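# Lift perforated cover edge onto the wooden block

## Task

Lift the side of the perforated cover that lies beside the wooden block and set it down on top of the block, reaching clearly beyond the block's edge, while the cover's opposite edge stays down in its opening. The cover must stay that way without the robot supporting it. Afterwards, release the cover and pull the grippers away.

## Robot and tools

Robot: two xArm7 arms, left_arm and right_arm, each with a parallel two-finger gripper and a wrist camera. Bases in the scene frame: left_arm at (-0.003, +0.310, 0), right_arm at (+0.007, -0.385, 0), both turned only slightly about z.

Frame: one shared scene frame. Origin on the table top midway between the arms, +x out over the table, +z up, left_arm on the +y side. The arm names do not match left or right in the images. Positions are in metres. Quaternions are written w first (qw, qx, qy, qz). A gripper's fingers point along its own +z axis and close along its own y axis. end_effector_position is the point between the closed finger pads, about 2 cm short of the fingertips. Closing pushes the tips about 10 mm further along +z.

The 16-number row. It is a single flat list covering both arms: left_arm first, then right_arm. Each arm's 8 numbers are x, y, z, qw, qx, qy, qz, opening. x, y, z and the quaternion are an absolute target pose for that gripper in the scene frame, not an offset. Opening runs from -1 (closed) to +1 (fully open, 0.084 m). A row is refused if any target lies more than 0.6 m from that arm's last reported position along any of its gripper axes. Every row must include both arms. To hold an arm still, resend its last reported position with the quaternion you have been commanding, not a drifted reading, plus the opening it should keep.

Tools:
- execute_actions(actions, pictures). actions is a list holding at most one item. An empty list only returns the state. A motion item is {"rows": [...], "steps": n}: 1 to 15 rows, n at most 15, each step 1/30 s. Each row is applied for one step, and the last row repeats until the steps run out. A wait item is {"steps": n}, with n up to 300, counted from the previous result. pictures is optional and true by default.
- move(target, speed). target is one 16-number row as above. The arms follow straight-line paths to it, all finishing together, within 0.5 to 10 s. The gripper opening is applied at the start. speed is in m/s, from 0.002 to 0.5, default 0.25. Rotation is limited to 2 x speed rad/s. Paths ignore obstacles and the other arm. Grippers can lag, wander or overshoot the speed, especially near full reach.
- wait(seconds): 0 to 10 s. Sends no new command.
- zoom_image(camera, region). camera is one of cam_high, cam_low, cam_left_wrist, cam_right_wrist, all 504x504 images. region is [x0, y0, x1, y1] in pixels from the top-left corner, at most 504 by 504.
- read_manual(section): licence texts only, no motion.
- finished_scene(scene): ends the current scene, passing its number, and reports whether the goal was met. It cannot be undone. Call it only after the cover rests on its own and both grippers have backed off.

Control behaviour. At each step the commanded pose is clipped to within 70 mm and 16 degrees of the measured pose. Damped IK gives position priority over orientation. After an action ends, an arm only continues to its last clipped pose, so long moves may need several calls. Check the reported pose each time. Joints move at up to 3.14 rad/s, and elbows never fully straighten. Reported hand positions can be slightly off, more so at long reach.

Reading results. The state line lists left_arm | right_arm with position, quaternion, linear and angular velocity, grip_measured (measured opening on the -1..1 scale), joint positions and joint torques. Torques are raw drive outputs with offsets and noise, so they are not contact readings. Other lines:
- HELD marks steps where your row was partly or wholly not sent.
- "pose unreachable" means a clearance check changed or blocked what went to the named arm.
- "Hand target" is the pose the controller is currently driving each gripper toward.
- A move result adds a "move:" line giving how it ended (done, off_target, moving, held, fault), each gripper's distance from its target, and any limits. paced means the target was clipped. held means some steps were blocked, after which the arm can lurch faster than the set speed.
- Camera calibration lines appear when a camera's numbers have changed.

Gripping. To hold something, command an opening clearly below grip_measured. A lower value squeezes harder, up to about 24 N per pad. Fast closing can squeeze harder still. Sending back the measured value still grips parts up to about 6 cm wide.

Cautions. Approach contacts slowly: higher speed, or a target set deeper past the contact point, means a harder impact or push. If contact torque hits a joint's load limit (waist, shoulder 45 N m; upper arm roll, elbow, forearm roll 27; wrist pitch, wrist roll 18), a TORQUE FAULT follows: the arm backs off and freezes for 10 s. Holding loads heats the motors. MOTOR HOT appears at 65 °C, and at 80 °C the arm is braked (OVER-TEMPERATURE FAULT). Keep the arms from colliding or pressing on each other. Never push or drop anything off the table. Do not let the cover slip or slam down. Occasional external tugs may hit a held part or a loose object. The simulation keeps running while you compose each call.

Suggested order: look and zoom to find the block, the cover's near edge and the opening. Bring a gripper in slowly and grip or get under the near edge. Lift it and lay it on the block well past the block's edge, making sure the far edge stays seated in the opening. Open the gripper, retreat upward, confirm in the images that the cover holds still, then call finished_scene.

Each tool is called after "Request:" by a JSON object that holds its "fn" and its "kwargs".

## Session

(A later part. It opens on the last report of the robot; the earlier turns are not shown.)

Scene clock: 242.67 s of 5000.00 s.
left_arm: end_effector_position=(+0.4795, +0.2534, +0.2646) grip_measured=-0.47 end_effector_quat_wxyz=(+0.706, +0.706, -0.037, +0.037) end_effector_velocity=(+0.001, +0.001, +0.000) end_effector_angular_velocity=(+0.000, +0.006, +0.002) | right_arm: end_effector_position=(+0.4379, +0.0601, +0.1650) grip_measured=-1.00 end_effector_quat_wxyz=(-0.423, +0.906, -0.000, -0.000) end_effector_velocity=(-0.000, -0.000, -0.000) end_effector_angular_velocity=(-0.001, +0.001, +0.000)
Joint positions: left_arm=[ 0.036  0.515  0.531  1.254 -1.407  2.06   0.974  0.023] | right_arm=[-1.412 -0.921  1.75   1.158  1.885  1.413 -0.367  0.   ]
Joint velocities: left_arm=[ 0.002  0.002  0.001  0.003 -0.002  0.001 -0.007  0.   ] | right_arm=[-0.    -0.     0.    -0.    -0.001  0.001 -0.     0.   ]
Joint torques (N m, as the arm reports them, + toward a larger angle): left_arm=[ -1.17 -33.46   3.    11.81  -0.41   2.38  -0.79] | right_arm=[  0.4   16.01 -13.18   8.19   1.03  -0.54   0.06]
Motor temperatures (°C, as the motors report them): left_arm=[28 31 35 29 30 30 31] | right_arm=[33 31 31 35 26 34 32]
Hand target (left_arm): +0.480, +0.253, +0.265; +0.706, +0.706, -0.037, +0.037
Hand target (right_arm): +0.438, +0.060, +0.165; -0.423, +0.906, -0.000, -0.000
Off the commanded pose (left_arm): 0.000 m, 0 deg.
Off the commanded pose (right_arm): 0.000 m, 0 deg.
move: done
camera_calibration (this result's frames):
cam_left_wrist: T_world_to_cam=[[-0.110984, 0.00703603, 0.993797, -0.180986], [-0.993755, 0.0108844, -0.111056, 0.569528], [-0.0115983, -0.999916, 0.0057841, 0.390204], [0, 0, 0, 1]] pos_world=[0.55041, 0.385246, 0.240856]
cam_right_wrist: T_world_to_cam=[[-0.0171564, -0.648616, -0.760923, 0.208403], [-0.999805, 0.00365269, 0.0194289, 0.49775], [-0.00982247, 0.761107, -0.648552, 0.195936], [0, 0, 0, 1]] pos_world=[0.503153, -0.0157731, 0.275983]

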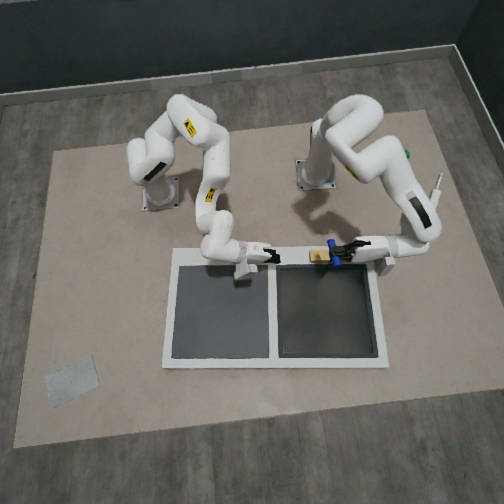

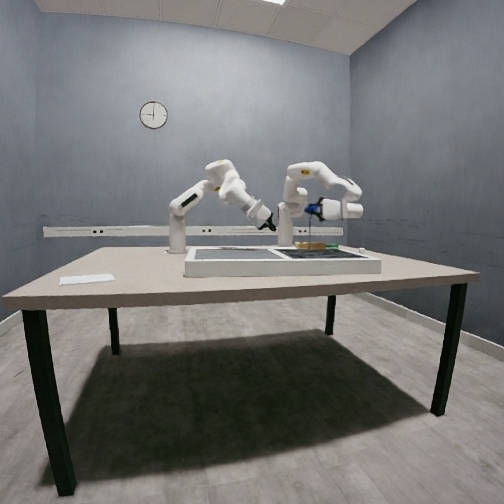

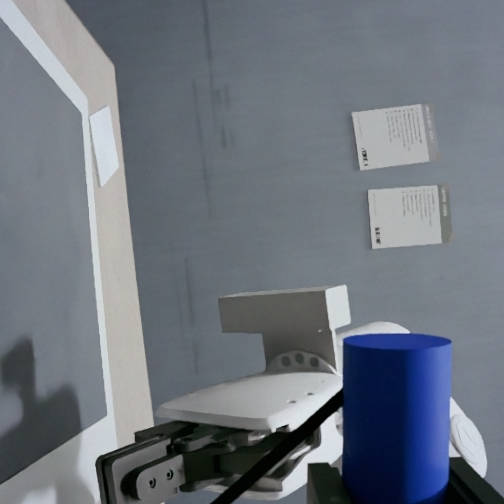

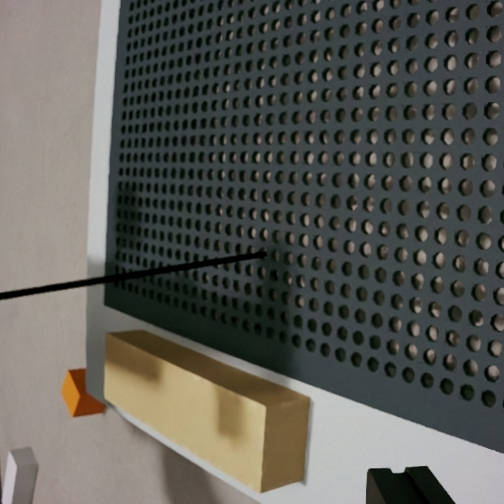

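Request:
{"fn": "move", "kwargs": {"target": [0.481,0.2533,0.305,0.7061,0.7061,-0.037,0.037,-1,0.373,-0.02,0.135,-0.5736,0.8192,0,0,-1], "speed": 0.05}}

Scene clock: 252.40 s of 5000.00 s.
left_arm: end_effector_position=(+0.4809, +0.2533, +0.3049) grip_measured=-0.47 end_effector_quat_wxyz=(+0.706, +0.706, -0.037, +0.037) end_effector_velocity=(-0.000, -0.001, -0.001) end_effector_angular_velocity=(-0.000, +0.002, -0.002) | right_arm: end_effector_position=(+0.3724, -0.0195, +0.1352) grip_measured=-1.00 end_effector_quat_wxyz=(-0.574, +0.819, +0.000, -0.000) end_effector_velocity=(-0.001, +0.001, +0.000) end_effector_angular_velocity=(+0.003, -0.001, +0.003)
Joint positions: left_arm=[ 0.028  0.44   0.54   1.265 -1.415  2.063  0.887  0.023] | right_arm=[-1.446 -0.757  1.818  0.721  2.085  1.666 -0.828  0.   ]
Joint velocities: left_arm=[-0.001  0.001 -0.001 -0.001  0.    -0.    -0.     0.   ] | right_arm=[-0.     0.     0.001 -0.     0.001  0.003 -0.003  0.   ]
Joint torques (N m, as the arm reports them, + toward a larger angle): left_arm=[ -0.59 -39.83   2.45  15.03  -1.76   4.92  -0.92] | right_arm=[ 0.41 11.7  -9.57  7.24  1.1   0.58  0.01]
Motor temperatures (°C, as the motors report them): left_arm=[28 31 35 29 30 30 31] | right_arm=[33 31 31 35 26 34 32]
Hand target (left_arm): +0.481, +0.253, +0.305; +0.706, +0.706, -0.037, +0.037
Hand target (right_arm): +0.372, -0.020, +0.135; -0.574, +0.819, -0.000, -0.000
Off the commanded pose (left_arm): 0.000 m, 0 deg.
Off the commanded pose (right_arm): 0.001 m, 0 deg.
After step 90, 2.93 s passed at rest.
move: done
camera_calibration (this result's frames):
cam_left_wrist: T_world_to_cam=[[-0.110657, 0.00679521, 0.993835, -0.221037], [-0.993792, 0.0108718, -0.110726, 0.575287], [-0.0115572, -0.999918, 0.00554998, 0.389937], [0, 0, 0, 1]] pos_world=[0.551763, 0.385153, 0.28121]
cam_right_wrist: T_world_to_cam=[[-0.0172624, -0.348838, -0.937024, 0.162607], [-0.999797, -0.00370438, 0.019798, 0.432926], [-0.0103774, 0.937176, -0.348703, 0.199584], [0, 0, 0, 1]] pos_world=[0.437716, -0.128718, 0.213391]

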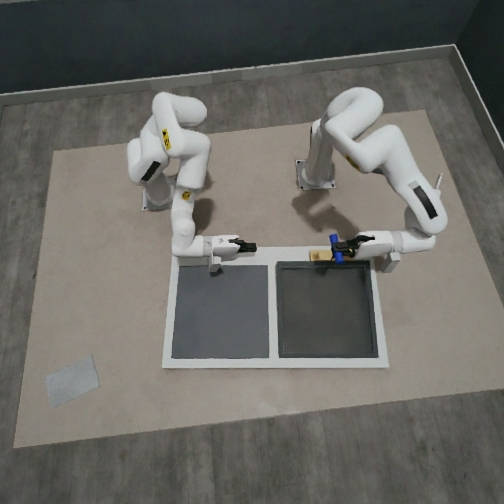

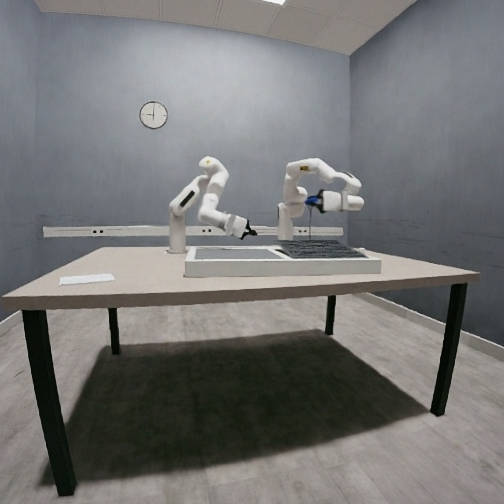

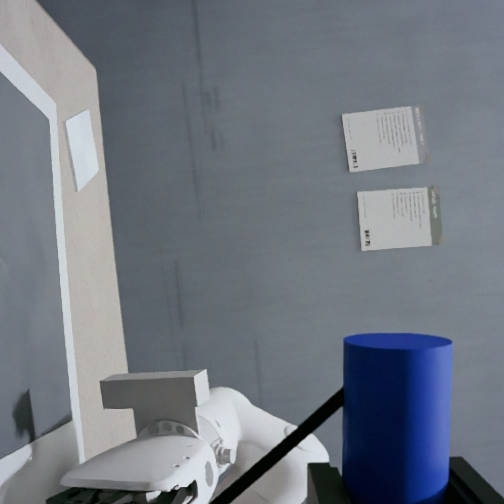

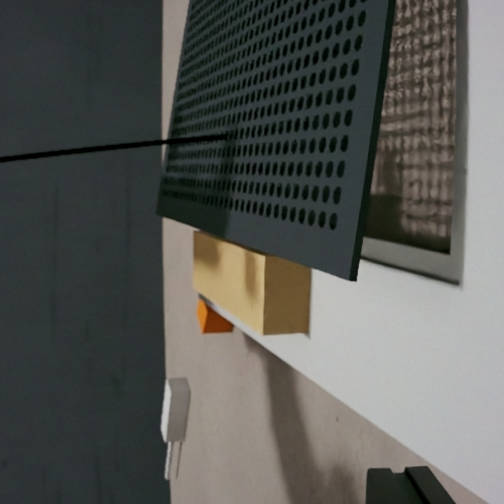

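Request:
{"fn": "move", "kwargs": {"target": [0.4184,0.257,0.2978,0.7018,0.7018,-0.0862,0.0862,-1,0.373,-0.02,0.135,-0.5736,0.8192,0,0,-1], "speed": 0.03}}

Request:
{"fn": "zoom_image", "kwargs": {"camera": "cam_high", "region": [260, 230, 400, 370]}}

Scene clock: 260.83 s of 5000.00 s.
left_arm: end_effector_position=(+0.4185, +0.2569, +0.2976) grip_measured=-0.48 end_effector_quat_wxyz=(+0.702, +0.702, -0.086, +0.086) end_effector_velocity=(-0.000, -0.000, +0.000) end_effector_angular_velocity=(+0.001, -0.003, -0.000) | right_arm: end_effector_position=(+0.3730, -0.0200, +0.1350) grip_measured=-1.00 end_effector_quat_wxyz=(-0.574, +0.819, -0.000, -0.000) end_effector_velocity=(-0.000, +0.000, -0.000) end_effector_angular_velocity=(-0.000, +0.000, +0.001)
Joint positions: left_arm=[ 0.015  0.29   0.582  1.049 -1.289  2.042  1.12   0.023] | right_arm=[-1.448 -0.758  1.818  0.722  2.084  1.667 -0.828  0.   ]
Joint velocities: left_arm=[-0.001 -0.001  0.    -0.     0.    -0.001  0.002 -0.   ] | right_arm=[-0.001  0.     0.     0.    -0.001  0.001 -0.     0.   ]
Joint torques (N m, as the arm reports them, + toward a larger angle): left_arm=[ -1.02 -34.41   1.7   14.21  -1.69   5.35  -0.69] | right_arm=[ 0.64 11.88 -9.66  7.44  0.79  0.72  0.12]
Motor temperatures (°C, as the motors report them): left_arm=[28 31 35 29 30 30 31] | right_arm=[33 31 30 35 26 34 32]
Hand target (left_arm): +0.418, +0.257, +0.298; +0.702, +0.702, -0.086, +0.086
Hand target (right_arm): +0.373, -0.020, +0.135; -0.574, +0.819, -0.000, -0.000
Off the commanded pose (left_arm): 0.000 m, 0 deg.
Off the commanded pose (right_arm): 0.000 m, 0 deg.
After step 90, 2.80 s passed at rest.
move: done
camera_calibration (this result's frames):
cam_left_wrist: T_world_to_cam=[[-0.247809, 0.00702073, 0.968783, -0.155955], [-0.968731, 0.0108687, -0.247875, 0.542756], [-0.0122697, -0.999916, 0.00410783, 0.393545], [0, 0, 0, 1]] pos_world=[0.491966, 0.388708, 0.284006]
cam_right_wrist: T_world_to_cam=[[-0.0169739, -0.349341, -0.936842, 0.162164], [-0.999808, -0.00319878, 0.0193075, 0.433599], [-0.00974165, 0.93699, -0.349219, 0.199821], [0, 0, 0, 1]] pos_world=[0.438215, -0.129193, 0.213331]

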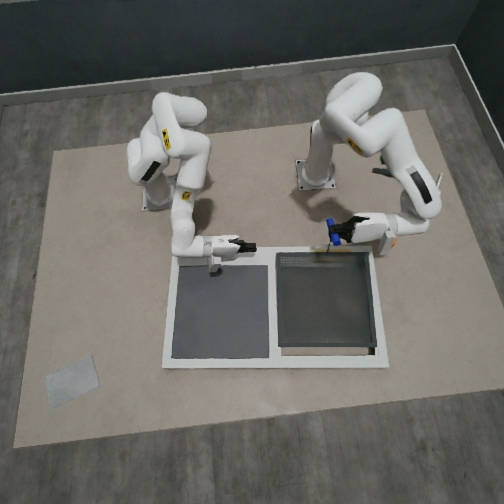

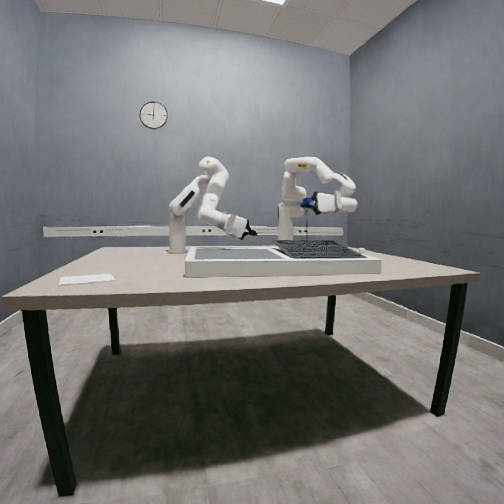

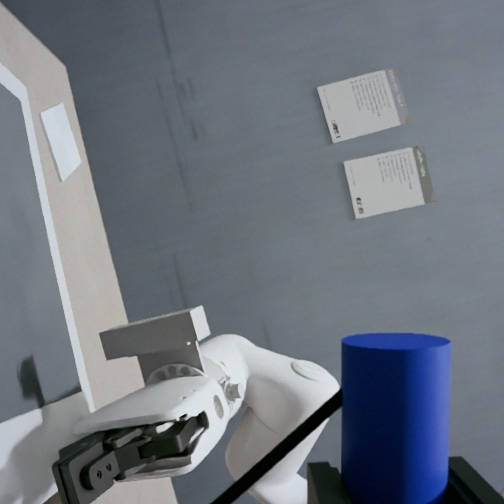

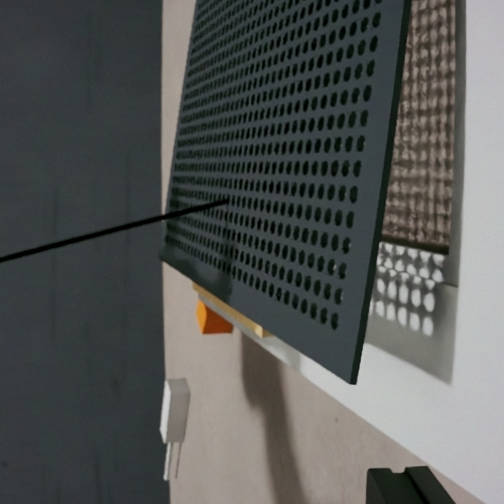

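Region (260, 230, 400, 370) of cam_high's 504x504 image, scaled by 3.600, with more detail than that image has.

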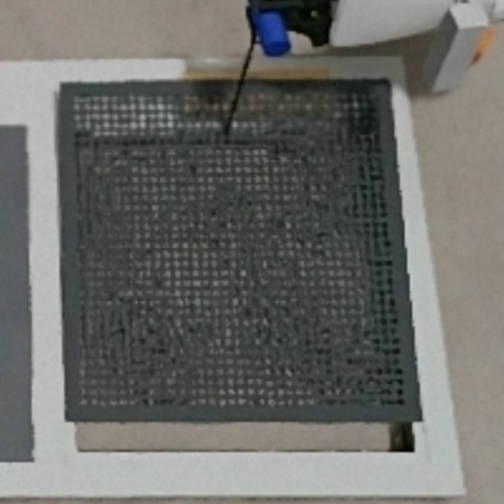

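Request:
{"fn": "move", "kwargs": {"target": [0.4178,0.257,0.2835,0.7018,0.7018,-0.0862,0.0862,-1,0.404,0.094,0.17,-0.4226,0.9063,0,0,-1], "speed": 0.06}}

Request:
{"fn": "zoom_image", "kwargs": {"camera": "cam_right_wrist", "region": [220, 200, 320, 300]}}

Scene clock: 269.03 s of 5000.00 s.
left_arm: end_effector_position=(+0.4179, +0.2570, +0.2835) grip_measured=-0.47 end_effector_quat_wxyz=(+0.702, +0.702, -0.086, +0.086) end_effector_velocity=(-0.000, +0.000, -0.000) end_effector_angular_velocity=(+0.001, -0.000, +0.001) | right_arm: end_effector_position=(+0.4049, +0.0934, +0.1699) grip_measured=-1.00 end_effector_quat_wxyz=(-0.422, +0.906, -0.000, +0.001) end_effector_velocity=(+0.002, -0.002, +0.000) end_effector_angular_velocity=(-0.002, +0.001, -0.006)
Joint positions: left_arm=[ 0.019  0.32   0.579  1.044 -1.287  2.041  1.155  0.023] | right_arm=[-1.287 -0.903  1.739  1.131  1.901  1.331 -0.316  0.   ]
Joint velocities: left_arm=[-0.001 -0.     0.002  0.     0.     0.     0.    -0.   ] | right_arm=[-0.003 -0.    -0.001  0.001 -0.002 -0.001  0.004  0.   ]
Joint torques (N m, as the arm reports them, + toward a larger angle): left_arm=[ -0.85 -27.84   1.91  11.53  -0.41   2.5   -0.73] | right_arm=[  0.66  15.5  -13.     8.49   1.02  -0.6   -0.13]
Motor temperatures (°C, as the motors report them): left_arm=[28 31 35 30 30 30 31] | right_arm=[33 30 30 35 26 34 32]
Hand target (left_arm): +0.418, +0.257, +0.284; +0.702, +0.702, -0.086, +0.086
Hand target (right_arm): +0.405, +0.094, +0.170; -0.422, +0.906, +0.000, +0.001
Off the commanded pose (left_arm): 0.000 m, 0 deg.
Off the commanded pose (right_arm): 0.001 m, 0 deg.
After step 90, 2.00 s passed at rest.
move: done
camera_calibration (this result's frames):
cam_left_wrist: T_world_to_cam=[[-0.248064, 0.00711922, 0.968717, -0.14234], [-0.968668, 0.0106632, -0.24813, 0.538768], [-0.0120961, -0.999918, 0.00425102, 0.39361], [0, 0, 0, 1]] pos_world=[0.491339, 0.388846, 0.269899]
cam_right_wrist: T_world_to_cam=[[-0.0165784, -0.649085, -0.760535, 0.232899], [-0.999827, 0.00432726, 0.0181015, 0.464657], [-0.00845835, 0.760704, -0.649044, 0.172923], [0, 0, 0, 1]] pos_world=[0.4699, 0.0176171, 0.280952]

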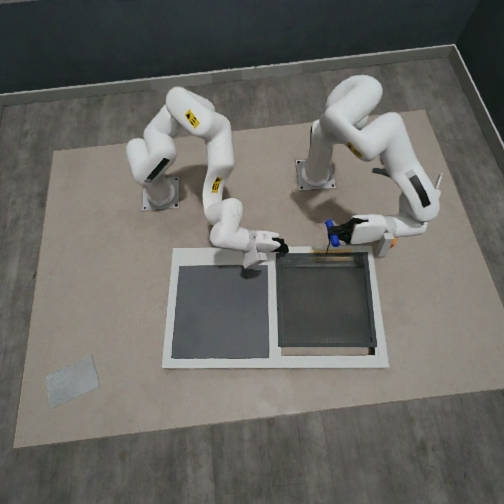

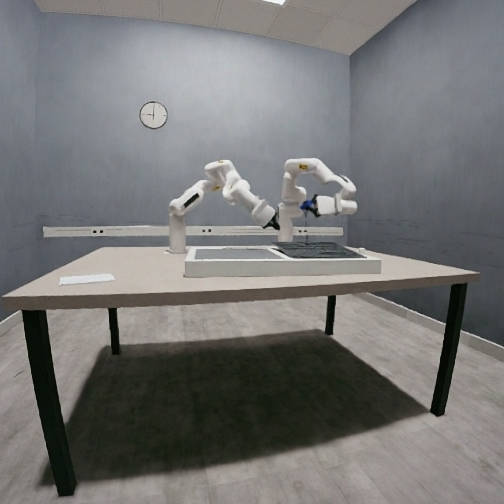

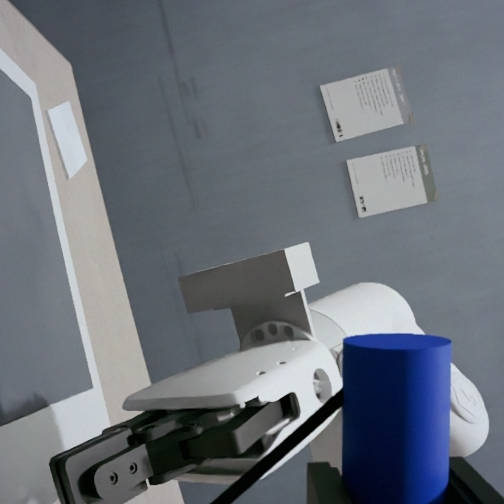

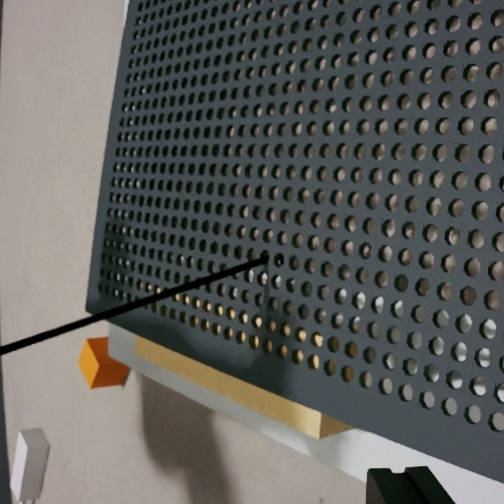

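Region (220, 200, 320, 300) of cam_right_wrist's 504x504 image, scaled by 5.040, with more detail than that image has.

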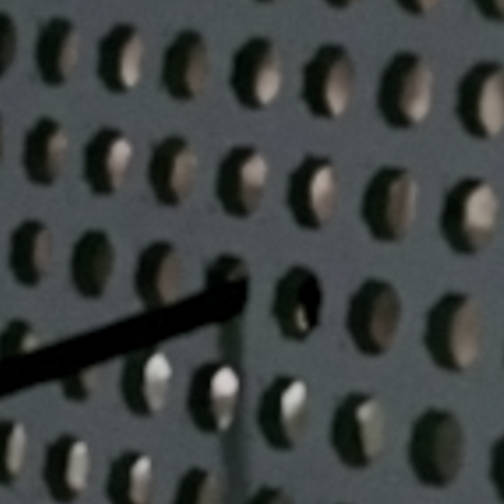

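Request:
{"fn": "move", "kwargs": {"target": [0.3581,0.2573,0.2631,0.6797,0.6797,-0.1949,0.1949,-1,0.404,0.094,0.17,-0.4226,0.9063,0,0,-1], "speed": 0.04}}

Request:
{"fn": "move", "kwargs": {"target": [0.3310,0.2573,0.2465,0.6623,0.6623,-0.2476,0.2476,-1,0.404,0.094,0.17,-0.4226,0.9063,0,0,-1], "speed": 0.03}}

Request:
{"fn": "zoom_image", "kwargs": {"camera": "cam_right_wrist", "region": [220, 200, 320, 300]}}

Scene clock: 279.77 s of 5000.00 s.
left_arm: end_effector_position=(+0.3582, +0.2572, +0.2630) grip_measured=-0.47 end_effector_quat_wxyz=(+0.680, +0.680, -0.195, +0.195) end_effector_velocity=(-0.001, -0.001, -0.000) end_effector_angular_velocity=(+0.000, -0.005, -0.002) | right_arm: end_effector_position=(+0.4040, +0.0940, +0.1700) grip_measured=-1.00 end_effector_quat_wxyz=(-0.423, +0.906, +0.000, +0.000) end_effector_velocity=(-0.000, +0.000, -0.000) end_effector_angular_velocity=(-0.001, +0.000, +0.001)
Joint positions: left_arm=[ 0.033  0.213  0.607  0.853 -1.165  2.002  1.577  0.023] | right_arm=[-1.285 -0.902  1.739  1.131  1.901  1.331 -0.315  0.   ]
Joint velocities: left_arm=[-0.    -0.001 -0.001 -0.002  0.002 -0.001  0.006 -0.   ] | right_arm=[ 0.001 -0.     0.    -0.    -0.001  0.    -0.     0.   ]
Joint torques (N m, as the arm reports them, + toward a larger angle): left_arm=[ -0.98 -23.68   1.24  10.87  -0.25   2.7   -0.78] | right_arm=[  0.35  15.42 -12.76   8.31   0.7   -0.71  -0.07]
Motor temperatures (°C, as the motors report them): left_arm=[28 31 35 29 30 30 31] | right_arm=[33 31 31 35 26 34 32]
Hand target (left_arm): +0.358, +0.257, +0.263; +0.680, +0.680, -0.195, +0.195
Hand target (right_arm): +0.404, +0.094, +0.170; -0.423, +0.906, +0.000, +0.000
Off the commanded pose (left_arm): 0.000 m, 0 deg.
Off the commanded pose (right_arm): 0.000 m, 0 deg.
After step 90, 3.57 s passed at rest.
move: done
camera_calibration (this result's frames):
cam_left_wrist: T_world_to_cam=[[-0.534851, 0.00690206, 0.844918, -0.00185497], [-0.84485, 0.0106999, -0.534895, 0.506956], [-0.0127324, -0.999919, 0.000108343, 0.394536], [0, 0, 0, 1]] pos_world=[0.432333, 0.389093, 0.272693]
cam_right_wrist: T_world_to_cam=[[-0.0169569, -0.648698, -0.760857, 0.23352], [-0.999809, 0.00359322, 0.0192188, 0.463663], [-0.00973329, 0.761038, -0.648635, 0.172965], [0, 0, 0, 1]] pos_world=[0.469218, 0.0181855, 0.280955]

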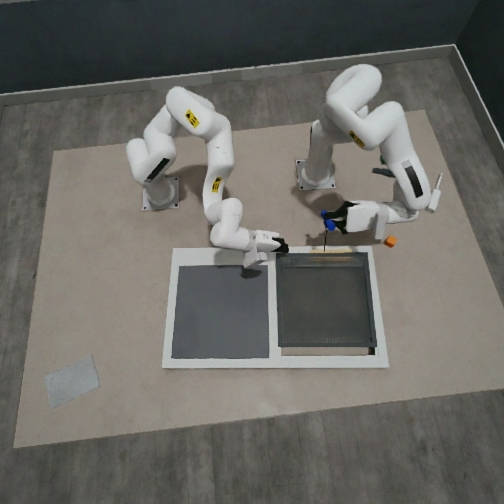

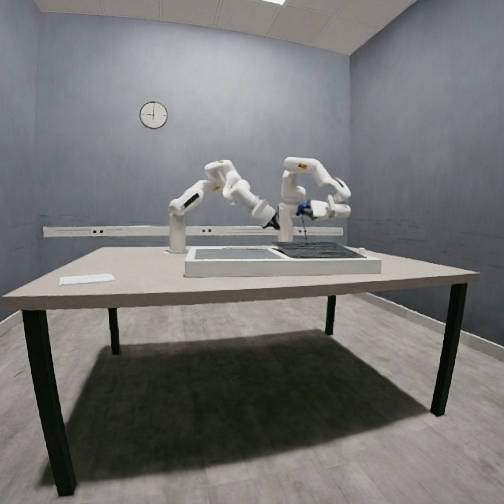

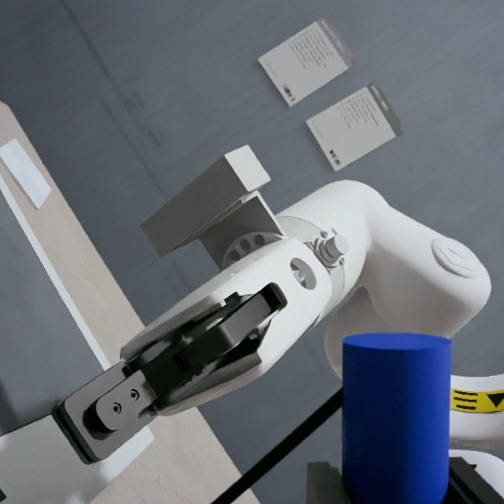

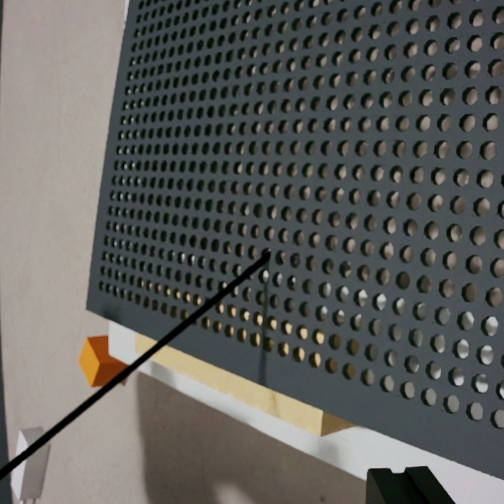

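Scene clock: 282.63 s of 5000.00 s.
left_arm: end_effector_position=(+0.3309, +0.2572, +0.2468) grip_measured=-0.47 end_effector_quat_wxyz=(+0.663, +0.662, -0.248, +0.248) end_effector_velocity=(-0.000, -0.001, -0.000) end_effector_angular_velocity=(+0.000, -0.004, -0.001) | right_arm: end_effector_position=(+0.4040, +0.0940, +0.1700) grip_measured=-1.00 end_effector_quat_wxyz=(-0.423, +0.906, -0.000, -0.000) end_effector_velocity=(-0.000, +0.000, +0.000) end_effector_angular_velocity=(+0.002, +0.001, -0.001)
Joint positions: left_arm=[ 0.047  0.191  0.619  0.774 -1.109  1.985  1.801  0.023] | right_arm=[-1.285 -0.902  1.739  1.131  1.901  1.331 -0.315  0.   ]
Joint velocities: left_arm=[-0.001 -0.    -0.    -0.001  0.    -0.     0.005 -0.   ] | right_arm=[ 0.001  0.     0.    -0.001  0.002  0.     0.     0.   ]
Joint torques (N m, as the arm reports them, + toward a larger angle): left_arm=[ -1.99 -11.36   0.37   5.99   2.11  -3.04  -0.46] | right_arm=[  0.34  15.43 -12.85   8.19   0.85  -0.78  -0.17]
Motor temperatures (°C, as the motors report them): left_arm=[28 31 35 29 30 30 31] | right_arm=[33 31 31 35 26 34 32]
Hand target (left_arm): +0.331, +0.257, +0.246; +0.662, +0.662, -0.248, +0.248
Hand target (right_arm): +0.404, +0.094, +0.170; -0.423, +0.906, +0.000, -0.000
Off the commanded pose (left_arm): 0.000 m, 0 deg.
Off the commanded pose (right_arm): 0.000 m, 0 deg.
move: done
camera_calibration (this result's frames):
cam_left_wrist: T_world_to_cam=[[-0.660505, 0.00844593, 0.750774, 0.061614], [-0.750703, 0.0102929, -0.660559, 0.475204], [-0.0133067, -0.999911, -0.000458102, 0.394453], [0, 0, 0, 1]] pos_world=[0.402683, 0.389006, 0.267823]
cam_right_wrist: T_world_to_cam=[[-0.0169655, -0.6487, -0.760855, 0.233523], [-0.999809, 0.00359529, 0.0192284, 0.463659], [-0.00973795, 0.761036, -0.648637, 0.172968], [0, 0, 0, 1]] pos_world=[0.469217, 0.0181841, 0.280955]

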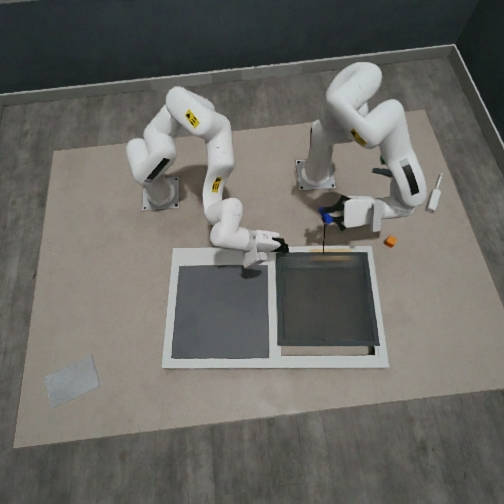

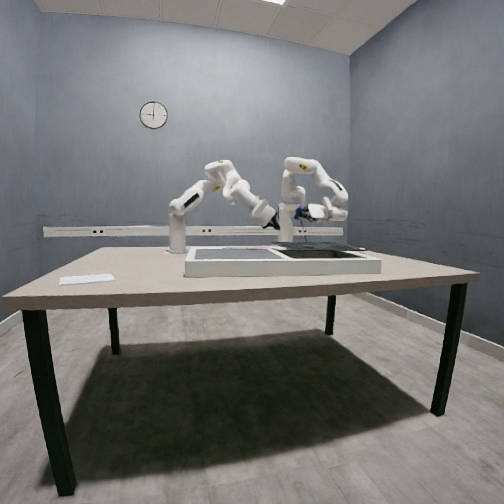

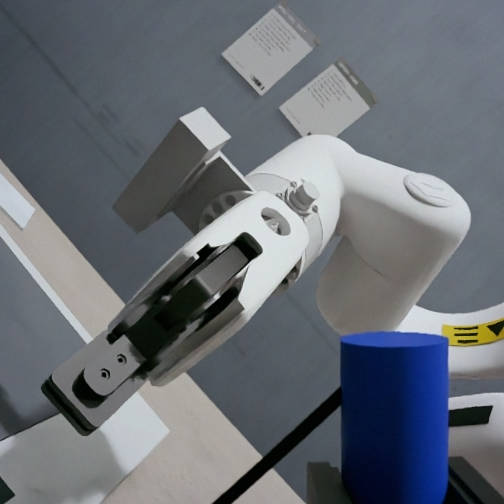

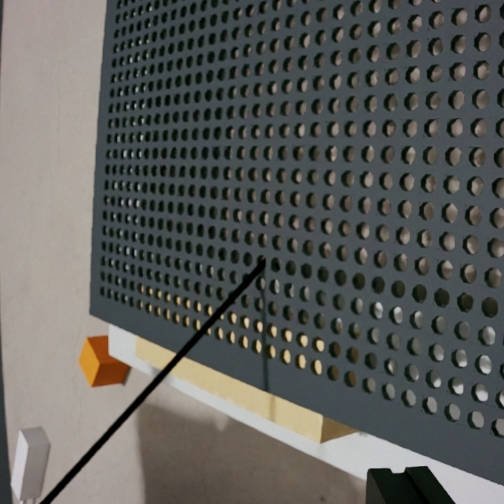

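Region (220, 200, 320, 300) of cam_right_wrist's 504x504 image, scaled by 5.040, with more detail than that image has.

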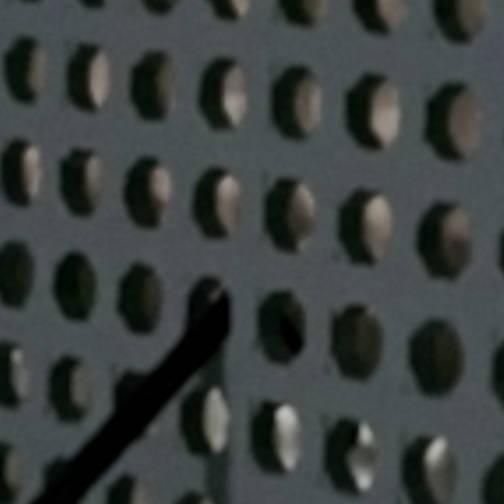

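Request:
{"fn": "move", "kwargs": {"target": [0.3565,0.2573,0.2631,0.6797,0.6797,-0.1949,0.1949,-1,0.404,0.094,0.17,-0.4226,0.9063,0,0,-1], "speed": 0.015}}

Request:
{"fn": "zoom_image", "kwargs": {"camera": "cam_right_wrist", "region": [220, 200, 320, 300]}}

Request:
{"fn": "zoom_image", "kwargs": {"camera": "cam_low", "region": [250, 225, 390, 285]}}

Scene clock: 291.90 s of 5000.00 s.
left_arm: end_effector_position=(+0.3564, +0.2573, +0.2630) grip_measured=-0.48 end_effector_quat_wxyz=(+0.680, +0.680, -0.195, +0.195) end_effector_velocity=(+0.000, -0.000, +0.001) end_effector_angular_velocity=(-0.001, +0.002, -0.000) | right_arm: end_effector_position=(+0.4040, +0.0940, +0.1700) grip_measured=-1.00 end_effector_quat_wxyz=(-0.423, +0.906, +0.000, +0.000) end_effector_velocity=(+0.000, -0.000, -0.000) end_effector_angular_velocity=(-0.001, -0.000, -0.000)
Joint positions: left_arm=[ 0.032  0.208  0.609  0.848 -1.161  2.002  1.578  0.023] | right_arm=[-1.285 -0.902  1.739  1.131  1.901  1.331 -0.315  0.   ]
Joint velocities: left_arm=[ 0.    -0.    -0.001  0.    -0.001  0.001 -0.003  0.   ] | right_arm=[-0.001  0.     0.001  0.    -0.001 -0.001 -0.     0.   ]
Joint torques (N m, as the arm reports them, + toward a larger angle): left_arm=[ -0.93 -23.2    1.11  10.47  -0.09   2.64  -0.89] | right_arm=[  0.43  15.71 -12.77   8.31   0.48  -0.67  -0.17]
Motor temperatures (°C, as the motors report them): left_arm=[28 31 35 29 30 30 31] | right_arm=[33 31 31 35 26 34 32]
Hand target (left_arm): +0.356, +0.257, +0.263; +0.680, +0.680, -0.195, +0.195
Hand target (right_arm): +0.404, +0.094, +0.170; -0.423, +0.906, -0.000, +0.000
Off the commanded pose (left_arm): 0.000 m, 0 deg.
Off the commanded pose (right_arm): 0.000 m, 0 deg.
After step 90, 0.80 s passed at rest.
move: done
camera_calibration (this result's frames):
cam_left_wrist: T_world_to_cam=[[-0.535108, 0.00688676, 0.844756, -0.00275903], [-0.844687, 0.010807, -0.535152, 0.50545], [-0.0128147, -0.999918, 0.0000342527, 0.394668], [0, 0, 0, 1]] pos_world=[0.430528, 0.389192, 0.27281]
cam_right_wrist: T_world_to_cam=[[-0.0169651, -0.6487, -0.760855, 0.233523], [-0.999809, 0.00359521, 0.0192279, 0.46366], [-0.00973773, 0.761036, -0.648637, 0.172968], [0, 0, 0, 1]] pos_world=[0.469217, 0.0181842, 0.280955]

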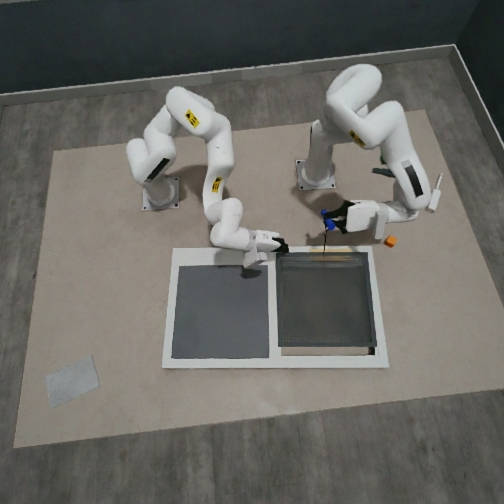

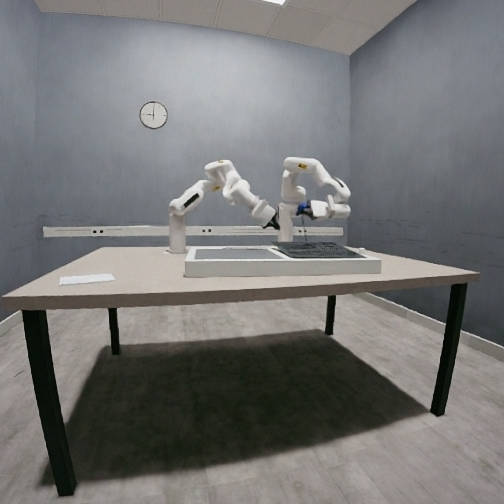

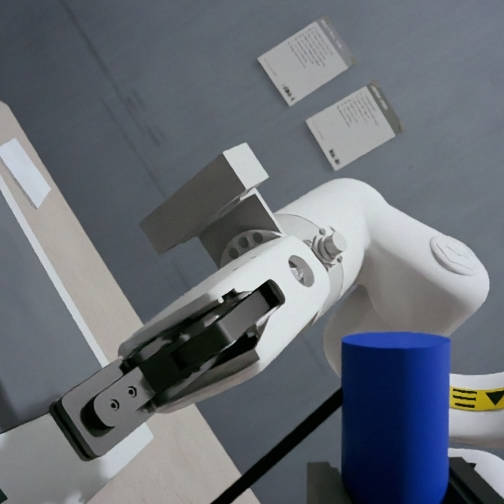

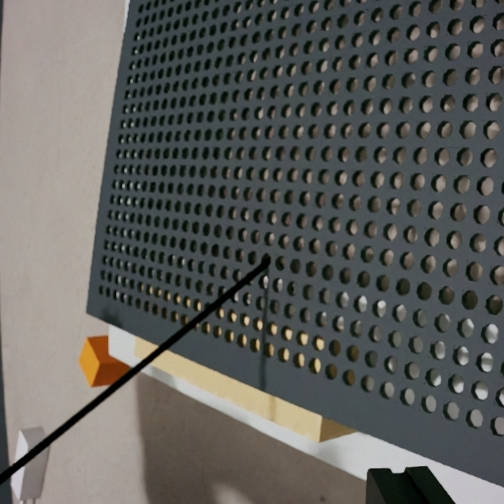

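Region (220, 200, 320, 300) of cam_right_wrist's 504x504 image, scaled by 5.040, with more detail than that image has.

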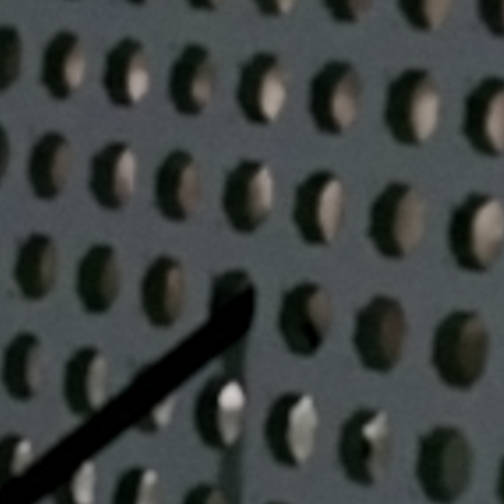

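Region (250, 225, 390, 285) of cam_low's 504x504 image, scaled by 3.600, with more detail than that image has; it fills the top 216 rows of this view, and the rest is white.

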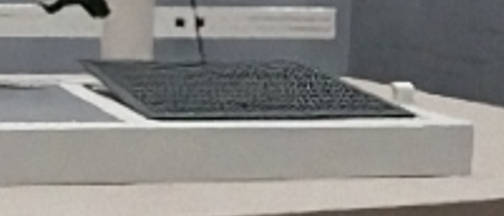

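Request:
{"fn": "move", "kwargs": {"target": [0.3555,0.258,0.2653,0.6797,0.6797,-0.1949,0.1949,-1,0.404,0.094,0.17,-0.4226,0.9063,0,0,-1], "speed": 0.005}}

Request:
{"fn": "zoom_image", "kwargs": {"camera": "cam_right_wrist", "region": [235, 230, 305, 300]}}

Scene clock: 297.43 s of 5000.00 s.
left_arm: end_effector_position=(+0.3555, +0.2580, +0.2653) grip_measured=-0.48 end_effector_quat_wxyz=(+0.680, +0.680, -0.195, +0.195) end_effector_velocity=(+0.000, +0.000, +0.000) end_effector_angular_velocity=(-0.000, -0.000, +0.000) | right_arm: end_effector_position=(+0.4040, +0.0940, +0.1700) grip_measured=-1.00 end_effector_quat_wxyz=(-0.423, +0.906, +0.000, -0.000) end_effector_velocity=(-0.000, -0.000, +0.000) end_effector_angular_velocity=(-0.001, -0.000, +0.001)
Joint positions: left_arm=[ 0.033  0.201  0.611  0.847 -1.158  2.003  1.574  0.023] | right_arm=[-1.285 -0.902  1.739  1.131  1.901  1.331 -0.315  0.   ]
Joint velocities: left_arm=[ 0.001 -0.001 -0.001  0.    -0.    -0.    -0.001 -0.   ] | right_arm=[ 0.    -0.    -0.001 -0.    -0.002  0.001  0.     0.   ]
Joint torques (N m, as the arm reports them, + toward a larger angle): left_arm=[ -0.83 -23.16   1.2   10.68  -0.11   2.64  -0.81] | right_arm=[  0.04  15.52 -12.98   8.22   1.    -0.62   0.12]
Motor temperatures (°C, as the motors report them): left_arm=[28 31 35 29 30 30 31] | right_arm=[33 31 31 35 26 34 32]
Hand target (left_arm): +0.355, +0.258, +0.265; +0.680, +0.680, -0.195, +0.195
Hand target (right_arm): +0.404, +0.094, +0.170; -0.423, +0.906, +0.000, -0.000
Off the commanded pose (left_arm): 0.000 m, 0 deg.
Off the commanded pose (right_arm): 0.000 m, 0 deg.
After step 90, 1.83 s passed at rest.
move: done
camera_calibration (this result's frames):
cam_left_wrist: T_world_to_cam=[[-0.535123, 0.00705011, 0.844745, -0.00517791], [-0.844676, 0.010769, -0.53517, 0.505852], [-0.0128701, -0.999917, 0.000192295, 0.395278], [0, 0, 0, 1]] pos_world=[0.429598, 0.389834, 0.275015]
cam_right_wrist: T_world_to_cam=[[-0.0169654, -0.6487, -0.760855, 0.233523], [-0.999809, 0.00359525, 0.0192283, 0.463659], [-0.00973791, 0.761036, -0.648637, 0.172968], [0, 0, 0, 1]] pos_world=[0.469217, 0.0181841, 0.280955]

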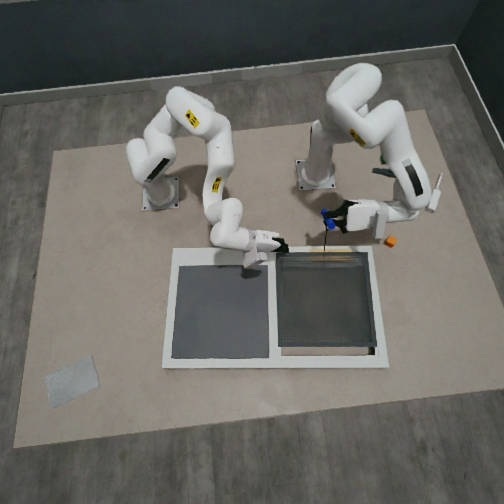

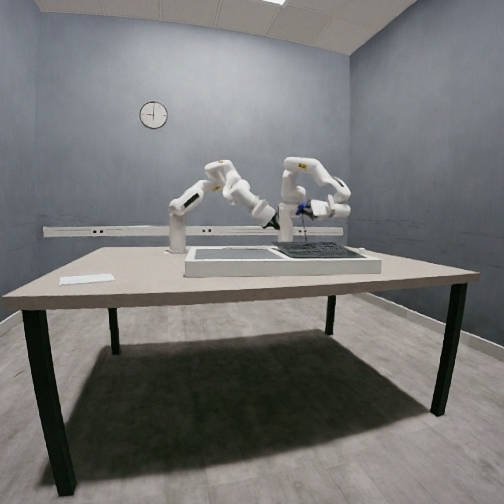

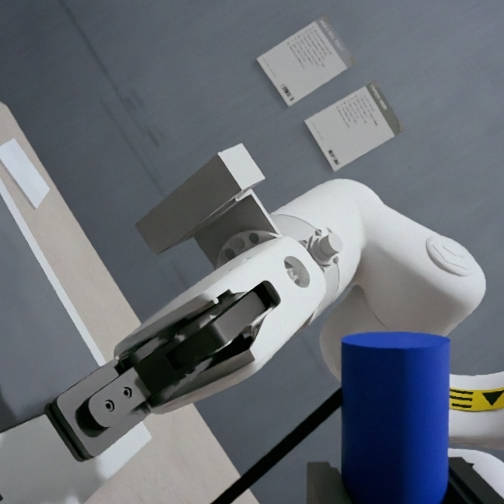

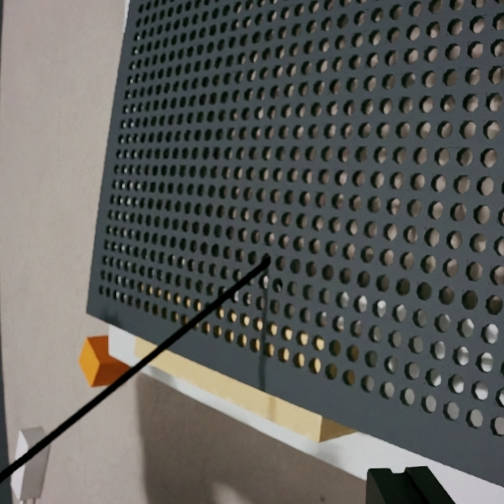

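Region (235, 230, 305, 300) of cam_right_wrist's 504x504 image, scaled by 7.200, with more detail than that image has.

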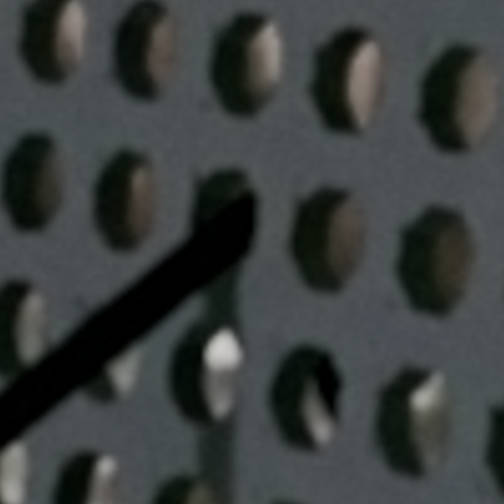

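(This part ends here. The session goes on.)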